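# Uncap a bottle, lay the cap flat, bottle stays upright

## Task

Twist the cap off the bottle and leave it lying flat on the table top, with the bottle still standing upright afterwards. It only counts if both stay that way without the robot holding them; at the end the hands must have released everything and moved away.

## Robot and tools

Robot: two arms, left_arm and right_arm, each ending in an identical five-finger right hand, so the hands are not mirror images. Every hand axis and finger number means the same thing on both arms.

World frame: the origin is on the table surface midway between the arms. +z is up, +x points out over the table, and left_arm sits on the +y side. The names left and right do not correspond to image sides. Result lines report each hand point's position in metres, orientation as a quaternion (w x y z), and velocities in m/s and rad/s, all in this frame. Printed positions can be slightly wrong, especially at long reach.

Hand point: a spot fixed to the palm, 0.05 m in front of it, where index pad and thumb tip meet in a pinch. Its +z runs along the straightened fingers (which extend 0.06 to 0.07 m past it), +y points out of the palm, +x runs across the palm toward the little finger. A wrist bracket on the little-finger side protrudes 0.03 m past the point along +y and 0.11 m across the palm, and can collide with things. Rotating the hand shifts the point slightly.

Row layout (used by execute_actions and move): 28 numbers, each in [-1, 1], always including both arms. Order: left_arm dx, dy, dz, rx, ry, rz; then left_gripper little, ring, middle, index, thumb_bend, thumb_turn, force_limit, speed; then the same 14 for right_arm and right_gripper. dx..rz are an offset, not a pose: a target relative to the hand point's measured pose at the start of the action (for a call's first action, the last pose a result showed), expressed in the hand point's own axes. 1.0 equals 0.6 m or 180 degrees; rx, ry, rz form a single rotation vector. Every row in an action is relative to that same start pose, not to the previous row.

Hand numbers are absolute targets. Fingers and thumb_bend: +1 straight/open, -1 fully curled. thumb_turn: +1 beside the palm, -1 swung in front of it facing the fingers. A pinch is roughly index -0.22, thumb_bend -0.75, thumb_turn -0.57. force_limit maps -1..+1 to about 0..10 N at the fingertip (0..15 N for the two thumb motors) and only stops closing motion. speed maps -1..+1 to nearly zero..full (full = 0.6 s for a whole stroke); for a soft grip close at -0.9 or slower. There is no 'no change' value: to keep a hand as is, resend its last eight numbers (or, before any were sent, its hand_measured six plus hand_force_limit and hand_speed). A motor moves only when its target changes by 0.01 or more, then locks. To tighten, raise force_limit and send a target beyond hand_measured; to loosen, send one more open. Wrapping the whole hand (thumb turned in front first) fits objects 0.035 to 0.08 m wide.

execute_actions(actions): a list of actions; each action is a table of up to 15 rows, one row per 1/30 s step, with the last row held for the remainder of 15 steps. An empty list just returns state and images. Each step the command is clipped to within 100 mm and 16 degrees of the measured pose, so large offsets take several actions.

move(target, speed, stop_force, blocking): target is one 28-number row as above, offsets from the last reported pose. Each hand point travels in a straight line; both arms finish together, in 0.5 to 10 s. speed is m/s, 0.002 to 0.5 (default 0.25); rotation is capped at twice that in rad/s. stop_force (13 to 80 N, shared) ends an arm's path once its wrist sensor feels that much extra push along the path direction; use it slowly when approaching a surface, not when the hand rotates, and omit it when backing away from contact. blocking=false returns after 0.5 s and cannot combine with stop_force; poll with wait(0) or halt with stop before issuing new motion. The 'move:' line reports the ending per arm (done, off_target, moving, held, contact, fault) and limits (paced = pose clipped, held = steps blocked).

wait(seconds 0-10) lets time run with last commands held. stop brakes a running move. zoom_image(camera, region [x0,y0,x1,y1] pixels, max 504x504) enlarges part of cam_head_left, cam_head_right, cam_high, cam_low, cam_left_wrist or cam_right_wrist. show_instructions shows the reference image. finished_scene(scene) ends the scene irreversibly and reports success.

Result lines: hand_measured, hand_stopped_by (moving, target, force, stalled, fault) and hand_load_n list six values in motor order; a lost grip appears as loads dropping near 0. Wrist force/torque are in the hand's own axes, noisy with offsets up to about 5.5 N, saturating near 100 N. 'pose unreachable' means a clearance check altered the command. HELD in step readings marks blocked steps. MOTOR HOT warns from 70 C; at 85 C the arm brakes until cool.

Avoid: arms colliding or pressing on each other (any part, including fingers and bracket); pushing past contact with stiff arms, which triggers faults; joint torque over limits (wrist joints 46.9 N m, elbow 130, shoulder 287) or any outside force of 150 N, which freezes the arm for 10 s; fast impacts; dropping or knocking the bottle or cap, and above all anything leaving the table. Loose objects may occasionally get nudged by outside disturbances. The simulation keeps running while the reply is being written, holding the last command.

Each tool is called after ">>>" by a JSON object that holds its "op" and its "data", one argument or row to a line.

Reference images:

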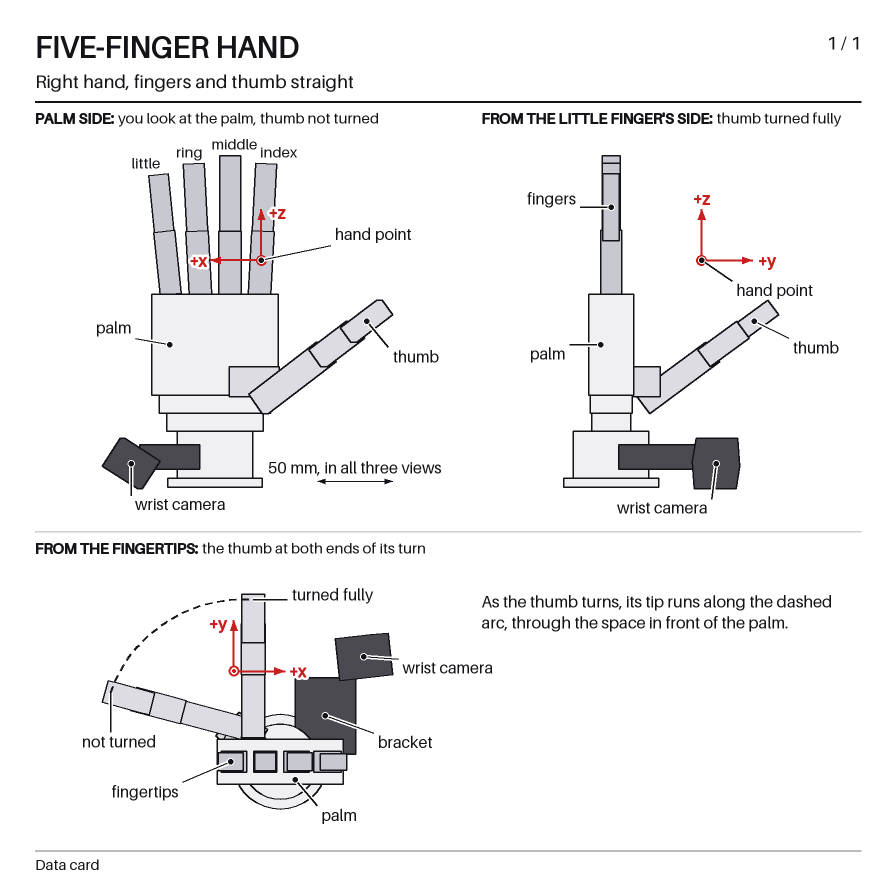

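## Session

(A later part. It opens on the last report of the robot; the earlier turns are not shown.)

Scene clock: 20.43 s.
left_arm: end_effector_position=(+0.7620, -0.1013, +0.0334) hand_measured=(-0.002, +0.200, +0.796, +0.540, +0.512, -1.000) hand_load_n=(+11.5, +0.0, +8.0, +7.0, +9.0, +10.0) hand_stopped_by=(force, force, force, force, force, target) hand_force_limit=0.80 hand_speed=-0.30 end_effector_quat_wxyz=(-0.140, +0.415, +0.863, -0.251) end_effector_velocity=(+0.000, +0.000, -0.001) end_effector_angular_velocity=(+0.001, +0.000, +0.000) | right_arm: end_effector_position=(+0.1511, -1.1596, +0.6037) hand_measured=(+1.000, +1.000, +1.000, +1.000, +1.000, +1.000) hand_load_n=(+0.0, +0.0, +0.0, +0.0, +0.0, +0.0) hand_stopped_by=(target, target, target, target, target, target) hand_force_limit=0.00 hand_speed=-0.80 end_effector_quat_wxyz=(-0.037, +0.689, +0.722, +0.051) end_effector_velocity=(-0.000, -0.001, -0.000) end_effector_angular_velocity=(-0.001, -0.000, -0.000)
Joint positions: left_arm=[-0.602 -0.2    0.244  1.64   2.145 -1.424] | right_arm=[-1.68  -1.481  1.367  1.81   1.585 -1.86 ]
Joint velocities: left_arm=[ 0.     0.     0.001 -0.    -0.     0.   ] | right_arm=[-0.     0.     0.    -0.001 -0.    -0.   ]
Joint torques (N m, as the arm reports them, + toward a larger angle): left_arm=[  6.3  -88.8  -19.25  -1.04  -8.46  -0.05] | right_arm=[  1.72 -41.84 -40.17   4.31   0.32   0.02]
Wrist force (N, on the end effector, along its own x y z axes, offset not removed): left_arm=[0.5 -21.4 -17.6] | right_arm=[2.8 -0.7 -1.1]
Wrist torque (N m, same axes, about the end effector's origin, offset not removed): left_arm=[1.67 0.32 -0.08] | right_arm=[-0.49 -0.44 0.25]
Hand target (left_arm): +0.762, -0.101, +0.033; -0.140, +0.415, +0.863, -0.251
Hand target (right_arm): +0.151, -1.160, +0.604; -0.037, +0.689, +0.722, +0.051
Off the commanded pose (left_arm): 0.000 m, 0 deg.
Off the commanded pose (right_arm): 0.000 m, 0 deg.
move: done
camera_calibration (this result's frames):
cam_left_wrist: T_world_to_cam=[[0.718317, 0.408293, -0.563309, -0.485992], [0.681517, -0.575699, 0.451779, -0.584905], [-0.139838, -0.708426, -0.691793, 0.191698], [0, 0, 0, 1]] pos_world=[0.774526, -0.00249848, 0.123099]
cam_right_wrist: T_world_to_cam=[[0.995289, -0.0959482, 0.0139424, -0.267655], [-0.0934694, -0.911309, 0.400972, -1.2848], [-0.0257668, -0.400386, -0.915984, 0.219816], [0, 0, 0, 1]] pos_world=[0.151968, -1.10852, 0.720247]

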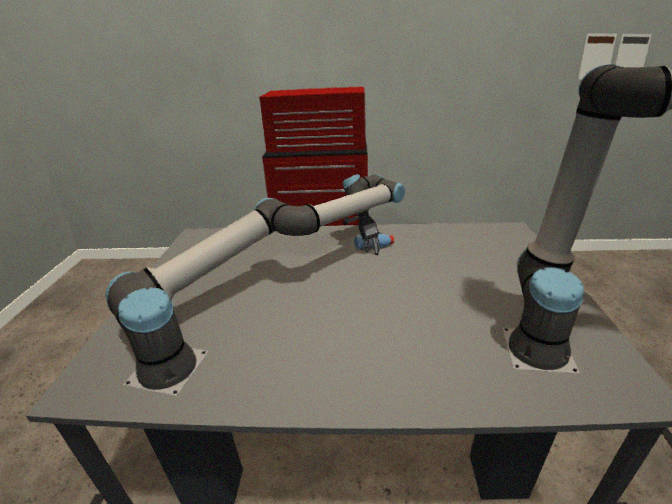

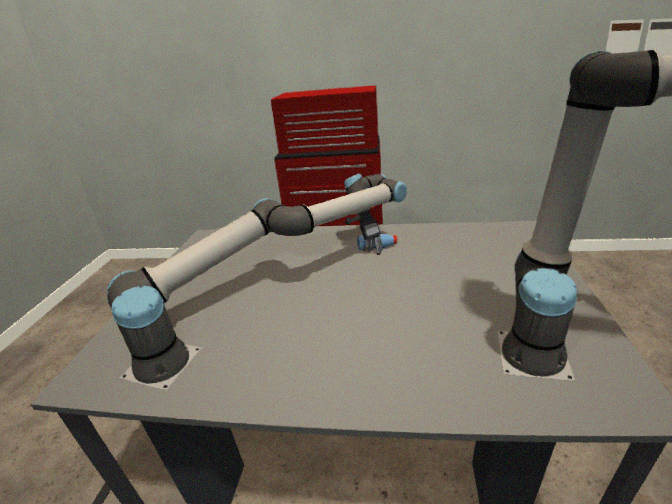

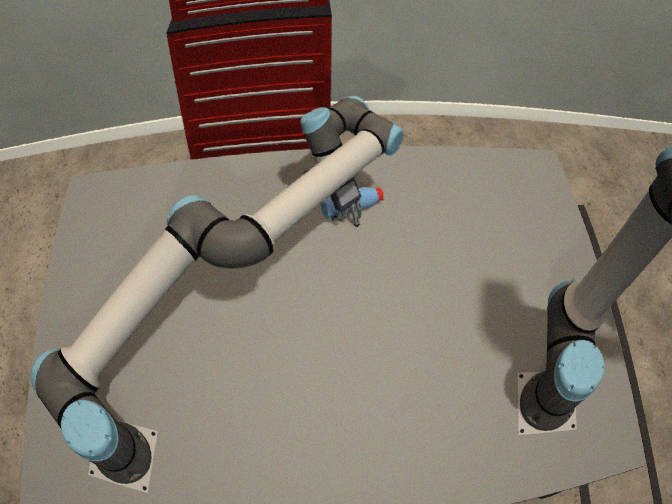

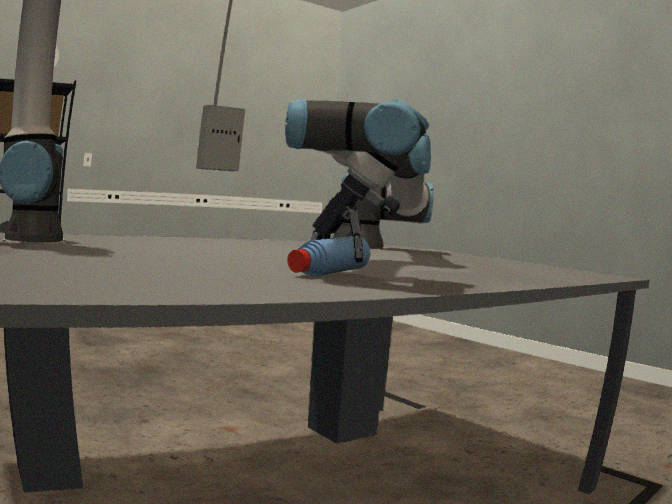

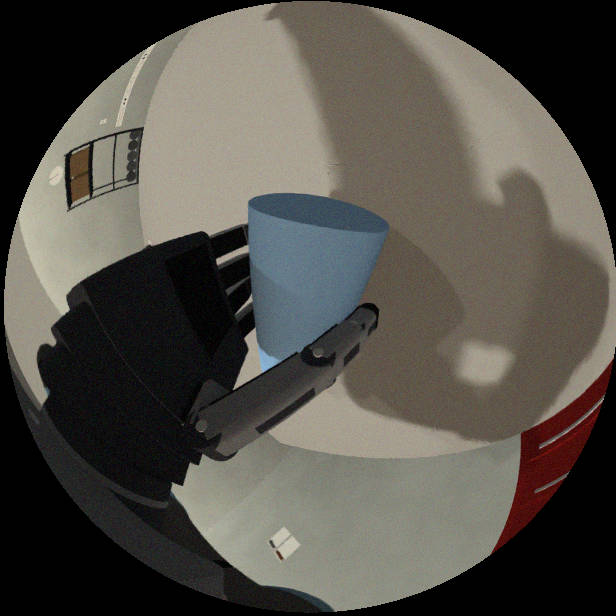

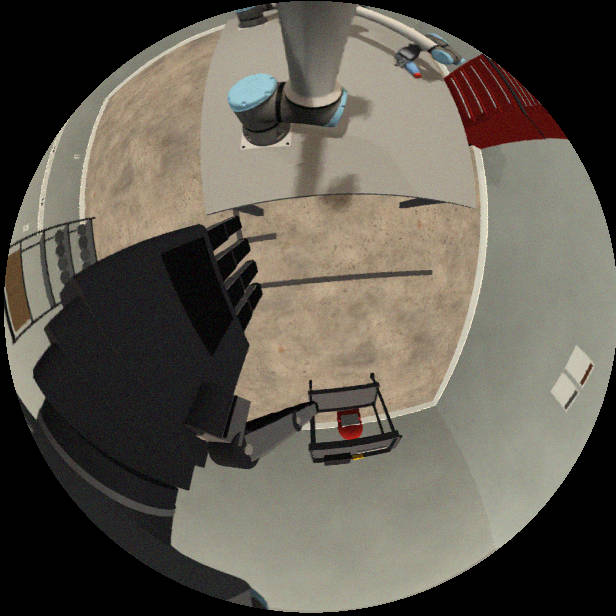

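>>> {"op": "move", "data": {
  "target": [0,-0.014,-0.022,0,0,0,-1,-0.95,-0.95,-0.95,-1,-1,0.8,-0.5, 0,0,0,0,0,0,1,1,1,1,1,1,0,-0.8],
  "speed": 0.03
}}

>>> {"op": "zoom_image", "data": {
  "camera": "cam_low",
  "region": [230,130,450,300]
}}

Scene clock: 21.43 s.
left_arm: end_effector_position=(+0.7625, -0.1015, +0.0487) hand_measured=(-0.002, +0.122, +0.788, +0.516, +0.516, -1.000) hand_load_n=(+5.5, +10.5, +0.0, +0.0, +14.5, +10.0) hand_stopped_by=(force, force, force, force, force, target) hand_force_limit=0.80 hand_speed=-0.50 end_effector_quat_wxyz=(-0.140, +0.415, +0.863, -0.251) end_effector_velocity=(+0.001, -0.000, +0.003) end_effector_angular_velocity=(-0.001, -0.001, +0.000) | right_arm: end_effector_position=(+0.1511, -1.1596, +0.6037) hand_measured=(+1.000, +1.000, +1.000, +1.000, +1.000, +1.000) hand_load_n=(+0.0, +0.0, +0.0, +0.0, +0.0, +0.0) hand_stopped_by=(target, target, target, target, target, target) hand_force_limit=0.00 hand_speed=-0.80 end_effector_quat_wxyz=(-0.037, +0.689, +0.722, +0.051) end_effector_velocity=(+0.000, -0.000, +0.001) end_effector_angular_velocity=(-0.004, +0.001, +0.000)
Joint positions: left_arm=[-0.601 -0.2    0.217  1.667  2.145 -1.424] | right_arm=[-1.68  -1.481  1.367  1.81   1.585 -1.86 ]
Joint velocities: left_arm=[ 0.     0.002 -0.009  0.006  0.     0.   ] | right_arm=[ 0.    -0.001 -0.001 -0.002  0.    -0.   ]
Joint torques (N m, as the arm reports them, + toward a larger angle): left_arm=[  12.67 -105.14  -48.46    5.74    3.45    1.33] | right_arm=[  2.57 -41.2  -39.53   4.43  -0.02  -0.66]
Wrist force (N, on the end effector, along its own x y z axes, offset not removed): left_arm=[-1.0 -1.7 -2.1] | right_arm=[1.9 4.0 -0.1]
Wrist torque (N m, same axes, about the end effector's origin, offset not removed): left_arm=[-0.31 0.23 0.00] | right_arm=[0.40 -0.18 0.37]
Hand target (left_arm): +0.763, -0.101, +0.049; -0.140, +0.415, +0.863, -0.251
Hand target (right_arm): +0.151, -1.160, +0.604; -0.037, +0.689, +0.722, +0.051
Off the commanded pose (left_arm): 0.000 m, 0 deg.
Off the commanded pose (right_arm): 0.000 m, 0 deg.
move: done
camera_calibration (this result's frames):
cam_left_wrist: T_world_to_cam=[[0.718352, 0.408282, -0.563273, -0.477631], [0.681498, -0.575648, 0.451875, -0.5923], [-0.139754, -0.708474, -0.691761, 0.202167], [0, 0, 0, 1]] pos_world=[0.775012, -0.00271794, 0.13846]
cam_right_wrist: T_world_to_cam=[[0.995289, -0.0959483, 0.0139424, -0.267655], [-0.0934694, -0.911309, 0.400972, -1.2848], [-0.0257668, -0.400386, -0.915984, 0.219815], [0, 0, 0, 1]] pos_world=[0.151968, -1.10852, 0.720247]

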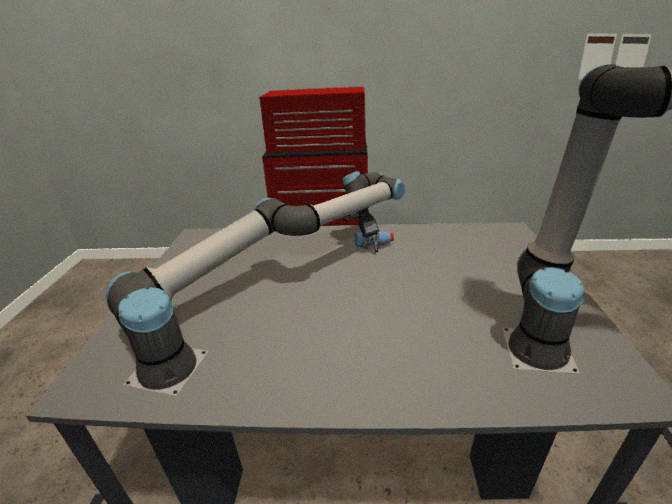

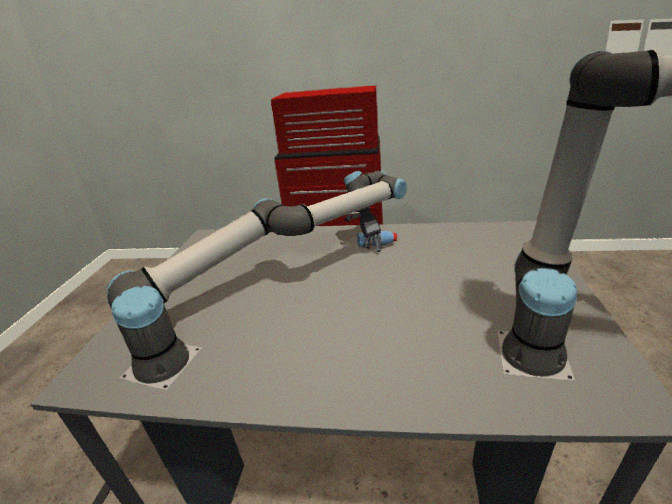

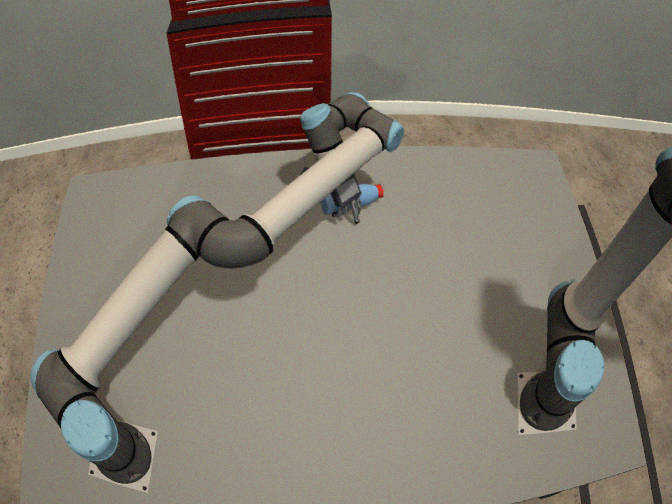

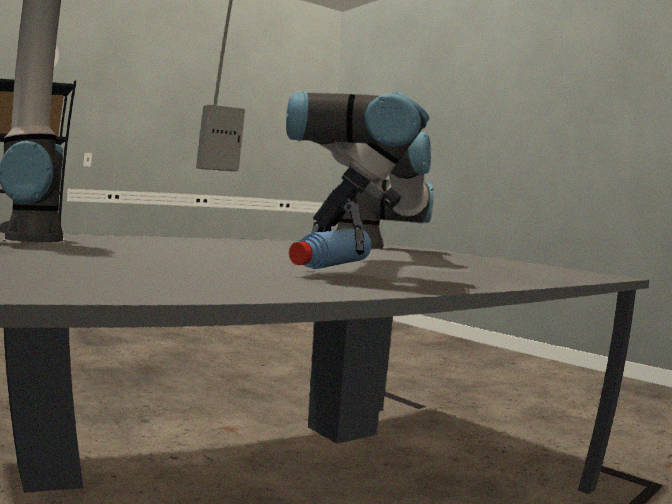

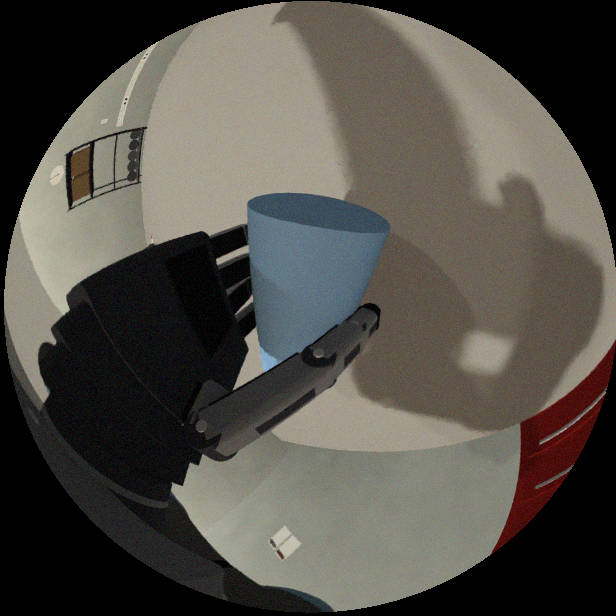

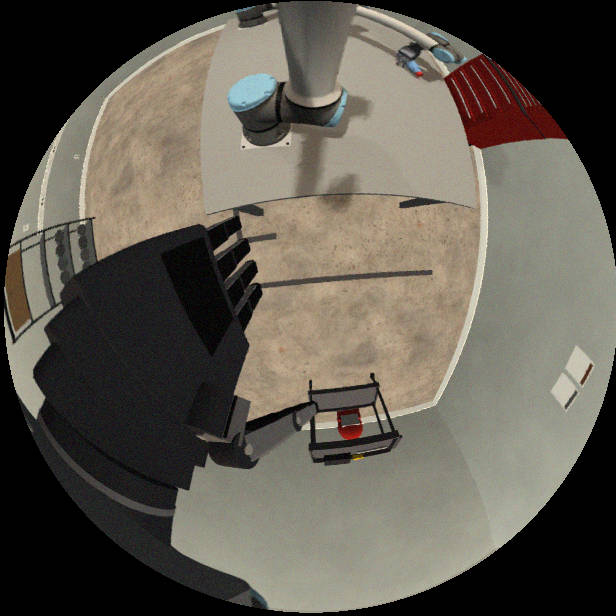

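Region (230, 130, 450, 300) of cam_low's 672x504 image, scaled by 2.291, with more detail than that image has; it fills the top 389 rows of this view, and the rest is white.

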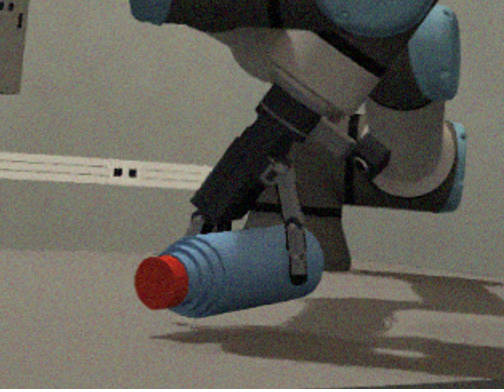

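Lifted. Close middle and index.

>>> {"op": "move", "data": {
  "target": [0,0,0,0,0,0,-1,-0.95,-1,-1,-1,-1,0.8,-0.5, 0,0,0,0,0,0,1,1,1,1,1,1,0,-0.8]
}}

>>> {"op": "zoom_image", "data": {
  "camera": "cam_low",
  "region": [230,130,450,300]
}}

Scene clock: 22.53 s.
left_arm: end_effector_position=(+0.7625, -0.1015, +0.0487) hand_measured=(-0.002, +0.122, +0.224, +0.384, +0.520, -1.000) hand_load_n=(+4.5, +2.0, +10.5, +4.5, +22.0, +3.0) hand_stopped_by=(force, force, force, force, force, target) hand_force_limit=0.80 hand_speed=-0.50 end_effector_quat_wxyz=(-0.140, +0.415, +0.863, -0.251) end_effector_velocity=(-0.000, -0.000, +0.002) end_effector_angular_velocity=(-0.001, -0.001, -0.000) | right_arm: end_effector_position=(+0.1511, -1.1596, +0.6037) hand_measured=(+1.000, +1.000, +1.000, +1.000, +1.000, +1.000) hand_load_n=(+0.0, +0.0, +0.0, +0.0, +0.0, +0.0) hand_stopped_by=(target, target, target, target, target, target) hand_force_limit=0.00 hand_speed=-0.80 end_effector_quat_wxyz=(-0.037, +0.689, +0.722, +0.051) end_effector_velocity=(-0.000, -0.000, -0.000) end_effector_angular_velocity=(+0.002, -0.001, +0.000)
Joint positions: left_arm=[-0.601 -0.2    0.217  1.667  2.145 -1.424] | right_arm=[-1.68  -1.481  1.367  1.81   1.585 -1.86 ]
Joint velocities: left_arm=[-0.    -0.002  0.001  0.001 -0.     0.   ] | right_arm=[ 0.     0.001 -0.     0.001  0.    -0.   ]
Joint torques (N m, as the arm reports them, + toward a larger angle): left_arm=[   9.33 -121.22  -30.35    1.97    2.88   -0.51] | right_arm=[  1.43 -40.83 -39.78   4.46  -0.16  -0.03]
Wrist force (N, on the end effector, along its own x y z axes, offset not removed): left_arm=[-1.5 -0.6 -1.3] | right_arm=[1.6 -0.5 -1.4]
Wrist torque (N m, same axes, about the end effector's origin, offset not removed): left_arm=[-0.23 0.24 -0.10] | right_arm=[-0.13 0.03 0.22]
Hand target (left_arm): +0.762, -0.101, +0.049; -0.140, +0.415, +0.863, -0.251
Hand target (right_arm): +0.151, -1.160, +0.604; -0.037, +0.689, +0.722, +0.051
Off the commanded pose (left_arm): 0.000 m, 0 deg.
Off the commanded pose (right_arm): 0.000 m, 0 deg.
move: done
camera_calibration (this result's frames):
cam_left_wrist: T_world_to_cam=[[0.71836, 0.408259, -0.563279, -0.477642], [0.681487, -0.575653, 0.451885, -0.592295], [-0.139767, -0.708483, -0.691749, 0.202178], [0, 0, 0, 1]] pos_world=[0.775018, -0.00271427, 0.138459]
cam_right_wrist: T_world_to_cam=[[0.995289, -0.0959483, 0.0139423, -0.267655], [-0.0934694, -0.911309, 0.400972, -1.2848], [-0.0257668, -0.400386, -0.915984, 0.219816], [0, 0, 0, 1]] pos_world=[0.151968, -1.10852, 0.720247]

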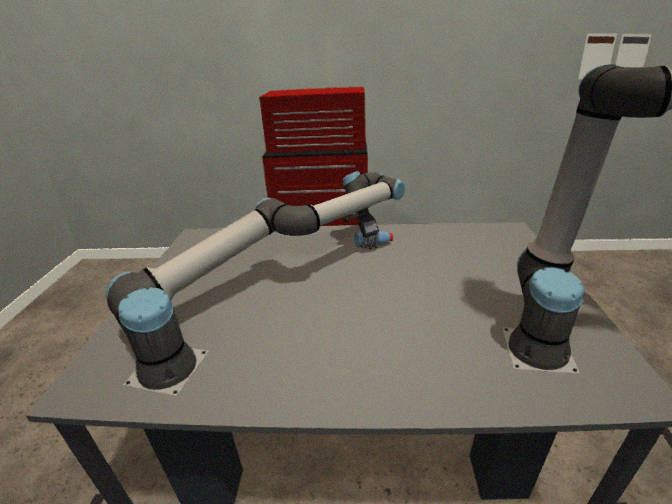

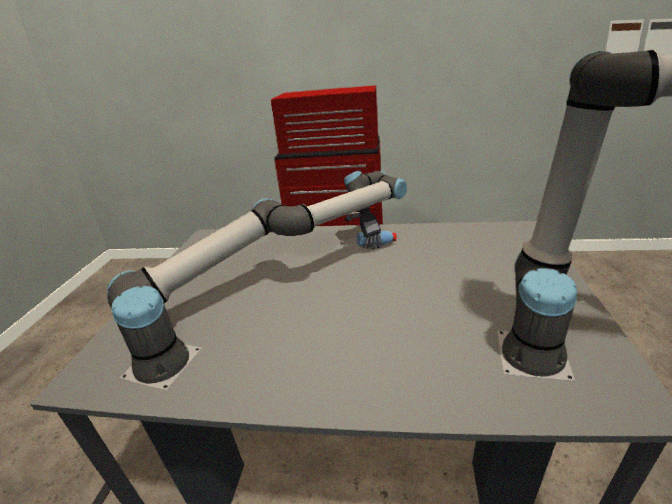

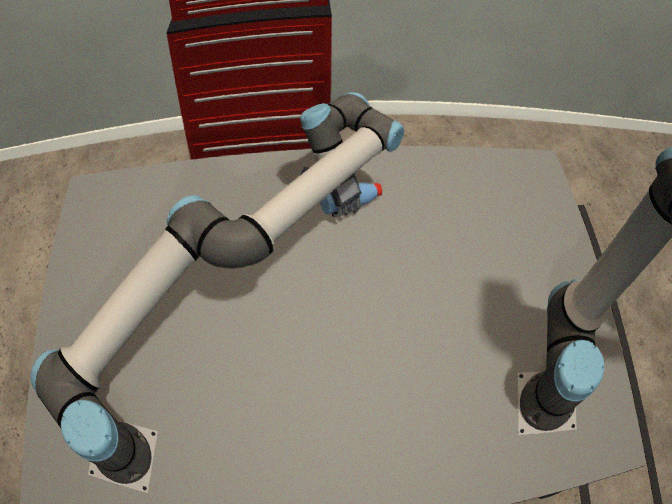

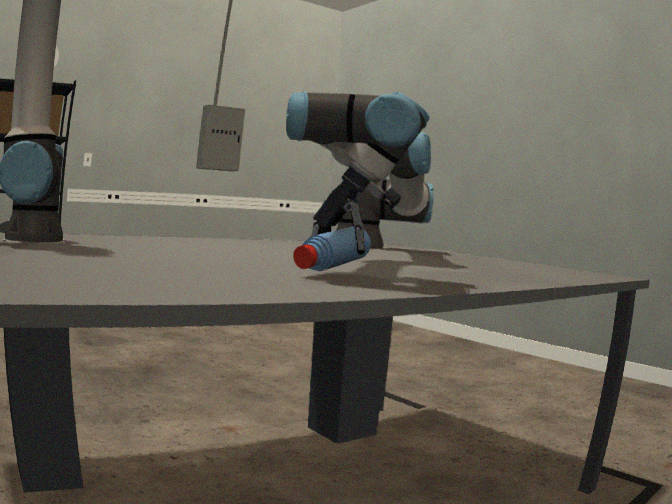

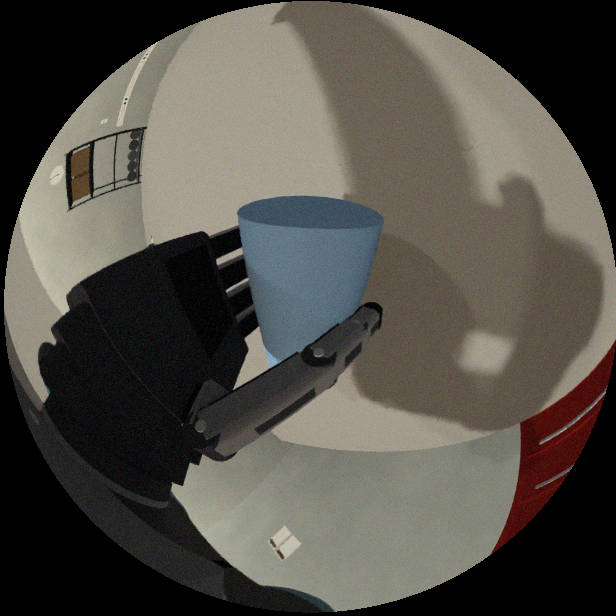

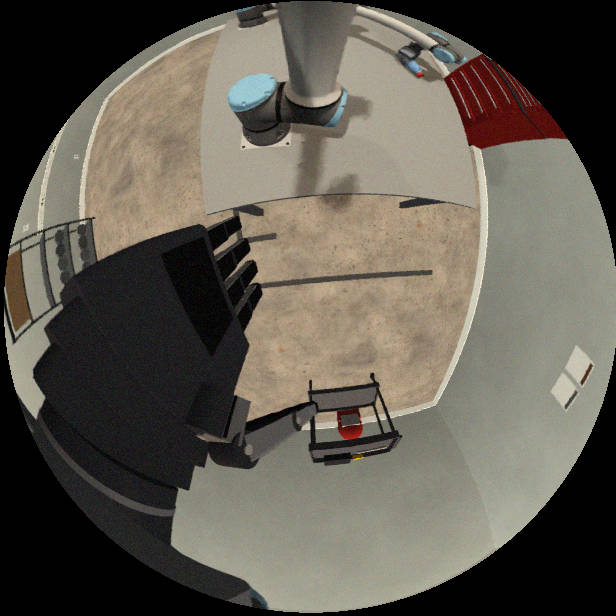

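Region (230, 130, 450, 300) of cam_low's 672x504 image, scaled by 2.291, with more detail than that image has; it fills the top 389 rows of this view, and the rest is white.

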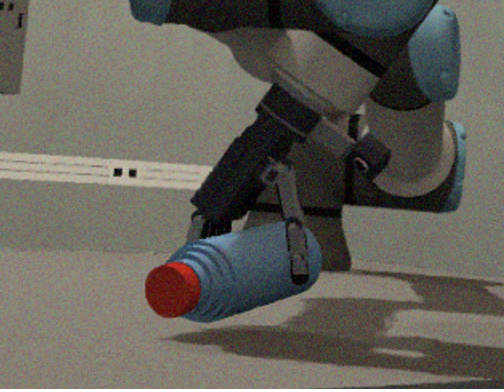

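>>> {"op": "move", "data": {
  "target": [0.578,-0.4,-0.238,-0.18,0,0,-1,-0.95,-1,-1,-1,-1,0.8,-0.5, 0,0,0,0,0,0,1,1,1,1,1,1,0,-0.8],
  "speed": 0.25
}}

>>> {"op": "move", "data": {
  "target": [0,0,0,0,-0.5,0,-1,-0.95,-1,-1,-1,-1,0.8,-0.5, 0,0,0,0,0,0,1,1,1,1,1,1,0,-0.8],
  "speed": 0.25
}}

Scene clock: 25.37 s.
left_arm: end_effector_position=(+0.4586, +0.0908, +0.3110) hand_measured=(-0.002, +0.122, +0.224, +0.384, +0.520, -1.000) hand_load_n=(+4.5, +2.0, +11.0, +4.5, +22.0, +3.5) hand_stopped_by=(force, force, force, force, force, target) hand_force_limit=0.80 hand_speed=-0.50 end_effector_quat_wxyz=(-0.018, +0.438, +0.899, -0.001) end_effector_velocity=(-0.002, +0.001, +0.001) end_effector_angular_velocity=(+0.003, -0.002, +0.000) | right_arm: end_effector_position=(+0.1511, -1.1596, +0.6037) hand_measured=(+1.000, +1.000, +1.000, +1.000, +1.000, +1.000) hand_load_n=(+0.0, +0.0, +0.0, +0.0, +0.0, +0.0) hand_stopped_by=(target, target, target, target, target, target) hand_force_limit=0.00 hand_speed=-0.80 end_effector_quat_wxyz=(-0.037, +0.689, +0.722, +0.051) end_effector_velocity=(-0.000, -0.001, -0.001) end_effector_angular_velocity=(+0.001, -0.000, -0.000)
Joint positions: left_arm=[-0.939 -1.174  1.474  1.298  1.595 -1.785] | right_arm=[-1.68  -1.481  1.367  1.81   1.585 -1.86 ]
Joint velocities: left_arm=[-0.003 -0.003  0.003  0.001 -0.003 -0.003] | right_arm=[ 0.     0.002 -0.    -0.001 -0.     0.   ]
Joint torques (N m, as the arm reports them, + toward a larger angle): left_arm=[ -8.78 -74.33 -27.51   5.83  -2.62  -2.74] | right_arm=[  2.9  -43.88 -40.46   4.38  -0.32  -0.34]
Wrist force (N, on the end effector, along its own x y z axes, offset not removed): left_arm=[-0.5 1.1 -3.1] | right_arm=[-0.5 5.4 4.5]
Wrist torque (N m, same axes, about the end effector's origin, offset not removed): left_arm=[0.15 0.16 0.04] | right_arm=[0.42 -0.07 -0.05]
Hand target (left_arm): +0.458, +0.091, +0.311; -0.018, +0.438, +0.899, -0.001
Hand target (right_arm): +0.151, -1.160, +0.604; -0.037, +0.689, +0.722, +0.051
Off the commanded pose (left_arm): 0.001 m, 0 deg.
Off the commanded pose (right_arm): 0.000 m, 0 deg.
move: done
camera_calibration (this result's frames):
cam_left_wrist: T_world_to_cam=[[0.864684, 0.500811, -0.0388648, -0.428722], [0.456787, -0.751764, 0.475601, -0.281399], [0.208969, -0.428998, -0.878802, 0.350207], [0, 0, 0, 1]] pos_world=[0.426066, 0.153401, 0.424934]
cam_right_wrist: T_world_to_cam=[[0.995289, -0.0959483, 0.0139423, -0.267655], [-0.0934694, -0.911309, 0.400972, -1.2848], [-0.0257668, -0.400386, -0.915984, 0.219816], [0, 0, 0, 1]] pos_world=[0.151968, -1.10852, 0.720247]

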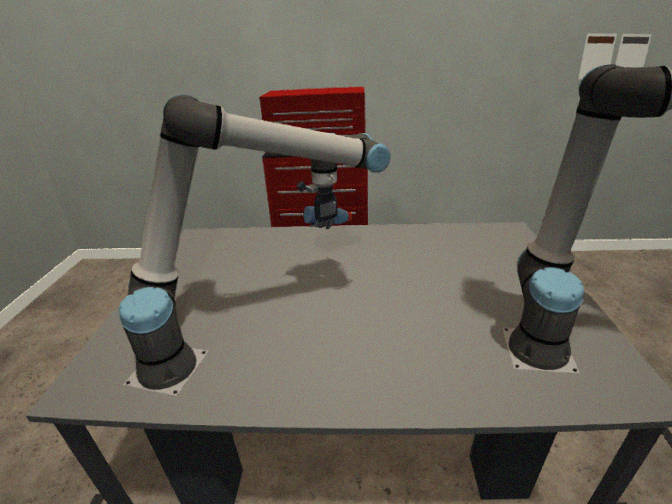

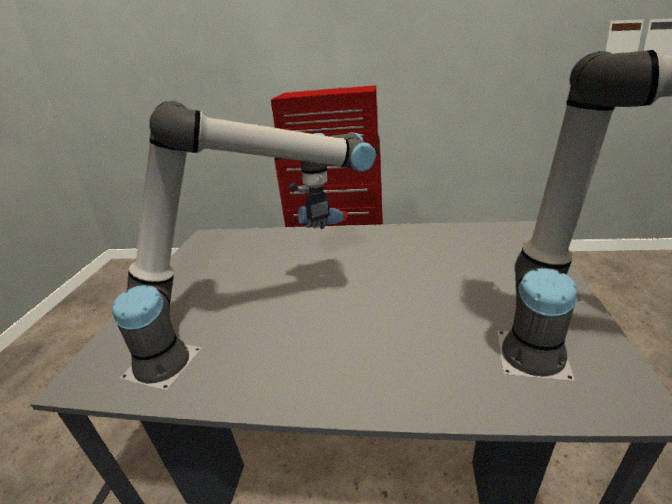

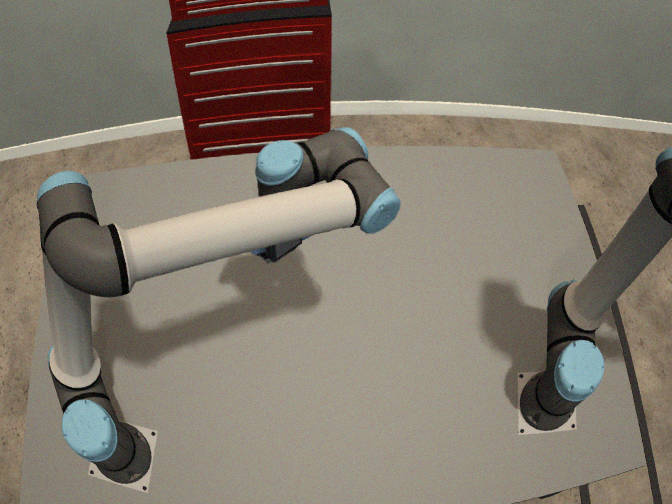

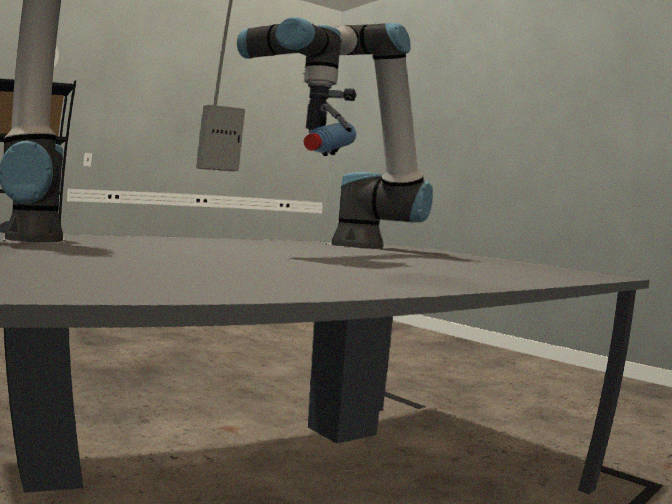

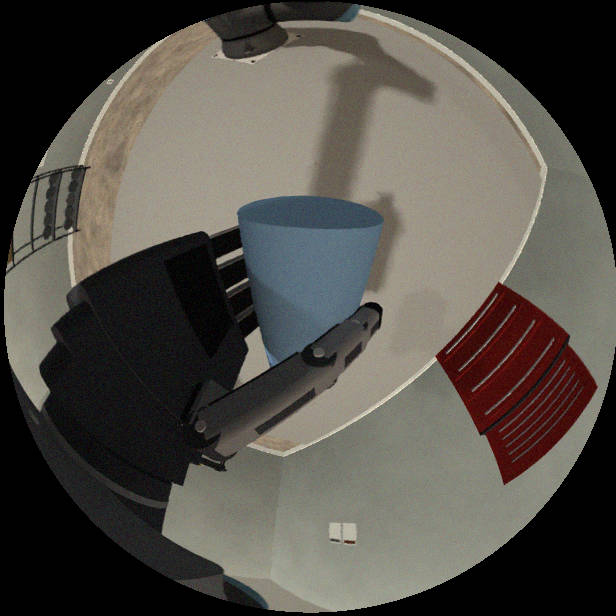

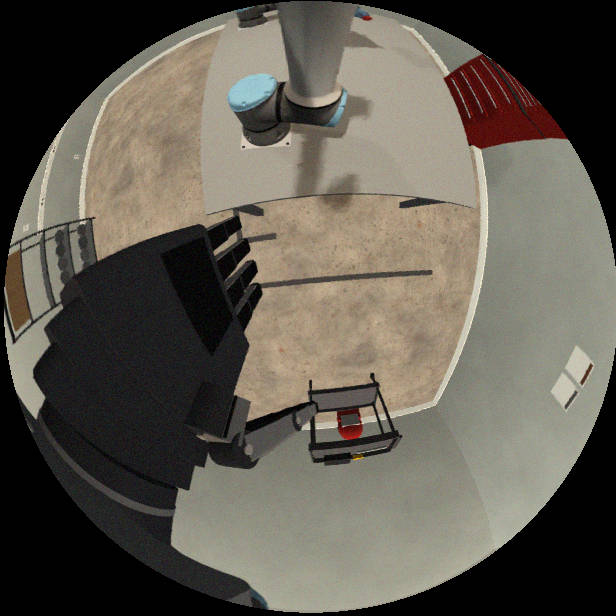

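Scene clock: 29.10 s.
left_arm: end_effector_position=(+0.4586, +0.0910, +0.3109) hand_measured=(-0.002, +0.122, +0.224, +0.384, +0.520, -1.000) hand_load_n=(+4.5, +2.0, +10.5, +4.5, +22.0, +3.0) hand_stopped_by=(force, force, force, force, force, target) hand_force_limit=0.80 hand_speed=-0.50 end_effector_quat_wxyz=(+0.621, +0.309, +0.650, -0.311) end_effector_velocity=(+0.000, -0.001, -0.000) end_effector_angular_velocity=(-0.013, -0.011, -0.001) | right_arm: end_effector_position=(+0.1511, -1.1596, +0.6037) hand_measured=(+1.000, +1.000, +1.000, +1.000, +1.000, +1.000) hand_load_n=(+0.0, +0.0, +0.0, +0.0, +0.0, +0.0) hand_stopped_by=(target, target, target, target, target, target) hand_force_limit=0.00 hand_speed=-0.80 end_effector_quat_wxyz=(-0.037, +0.689, +0.722, +0.051) end_effector_velocity=(-0.000, -0.000, -0.000) end_effector_angular_velocity=(+0.002, -0.001, -0.000)
Joint positions: left_arm=[-1.077 -1.597  2.332 -0.697  1.219 -1.603] | right_arm=[-1.68  -1.481  1.367  1.81   1.585 -1.86 ]
Joint velocities: left_arm=[ 0.001  0.005  0.006 -0.029  0.002  0.007] | right_arm=[-0.     0.001  0.     0.001 -0.     0.   ]
Joint torques (N m, as the arm reports them, + toward a larger angle): left_arm=[ 10.51 -23.03 -25.46  -3.77   2.28   1.07] | right_arm=[  0.29 -43.93 -40.22   4.62  -0.37  -0.26]
Wrist force (N, on the end effector, along its own x y z axes, offset not removed): left_arm=[3.2 -0.2 -3.3] | right_arm=[6.0 3.7 -0.1]
Wrist torque (N m, same axes, about the end effector's origin, offset not removed): left_arm=[-0.06 -0.27 0.20] | right_arm=[0.38 -0.78 0.43]
Hand target (left_arm): +0.459, +0.091, +0.311; +0.622, +0.309, +0.649, -0.311
Hand target (right_arm): +0.151, -1.160, +0.604; -0.037, +0.689, +0.722, +0.051
Off the commanded pose (left_arm): 0.000 m, 0 deg.
Off the commanded pose (right_arm): 0.000 m, 0 deg.
move: done
camera_calibration (this result's frames):
cam_left_wrist: T_world_to_cam=[[0.795119, 0.594697, 0.118835, -0.454456], [-0.365245, 0.313161, 0.876656, -0.125735], [0.48413, -0.74045, 0.46621, -0.165801], [0, 0, 0, 1]] pos_world=[0.395692, 0.186871, 0.24153]
cam_right_wrist: T_world_to_cam=[[0.995289, -0.095948, 0.0139424, -0.267654], [-0.0934692, -0.911309, 0.400972, -1.2848], [-0.0257666, -0.400386, -0.915984, 0.219816], [0, 0, 0, 1]] pos_world=[0.151968, -1.10852, 0.720247]

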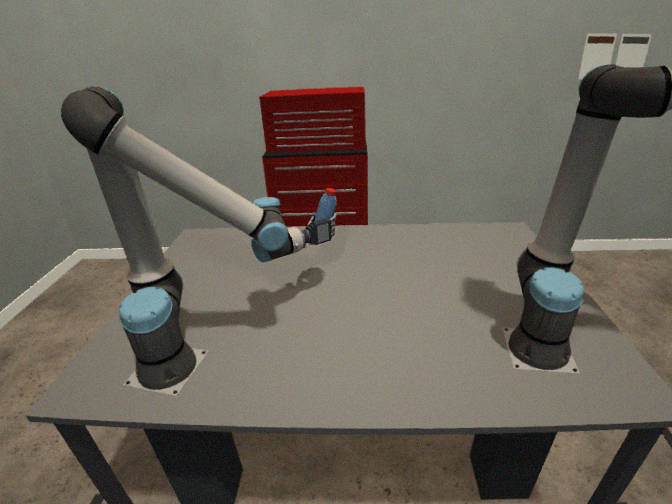

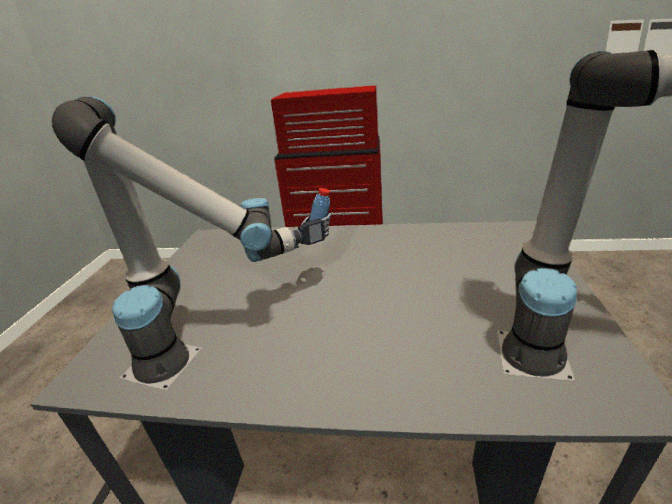

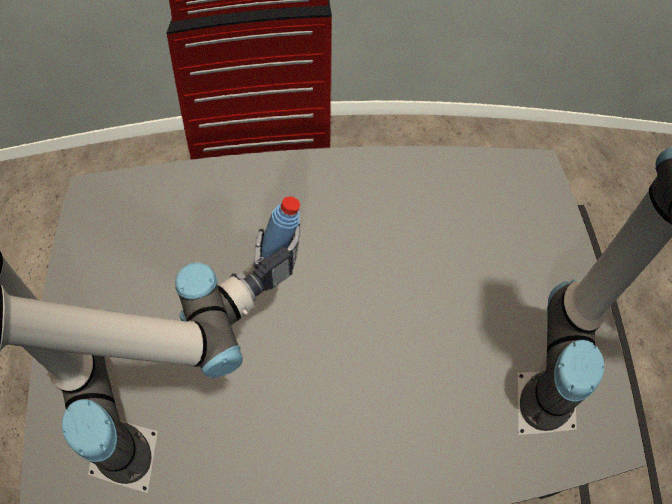

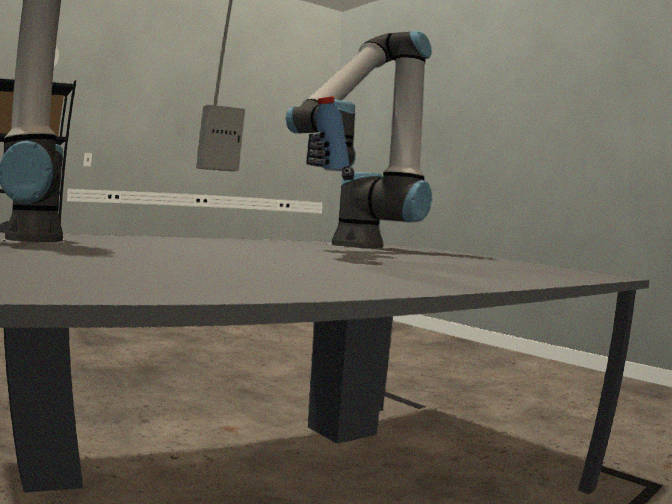

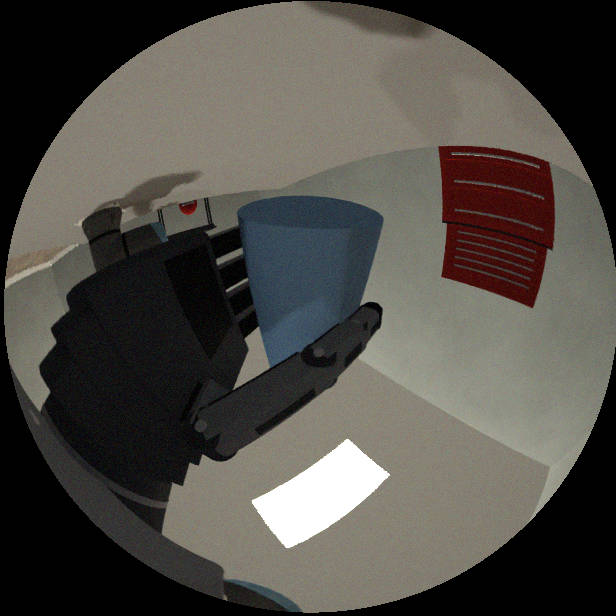

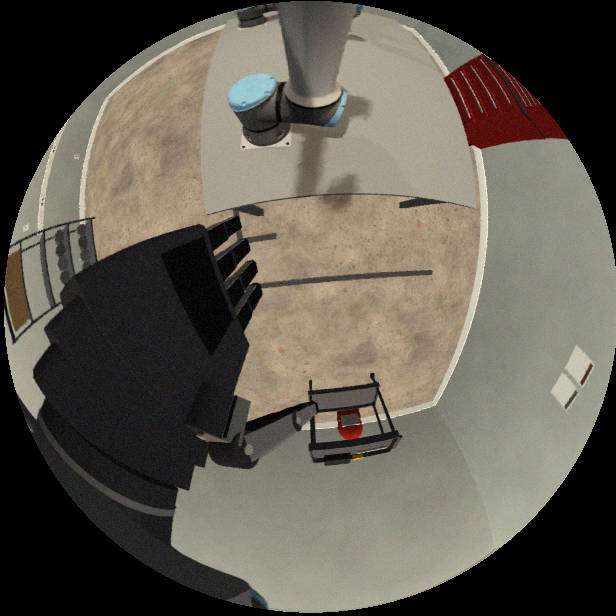

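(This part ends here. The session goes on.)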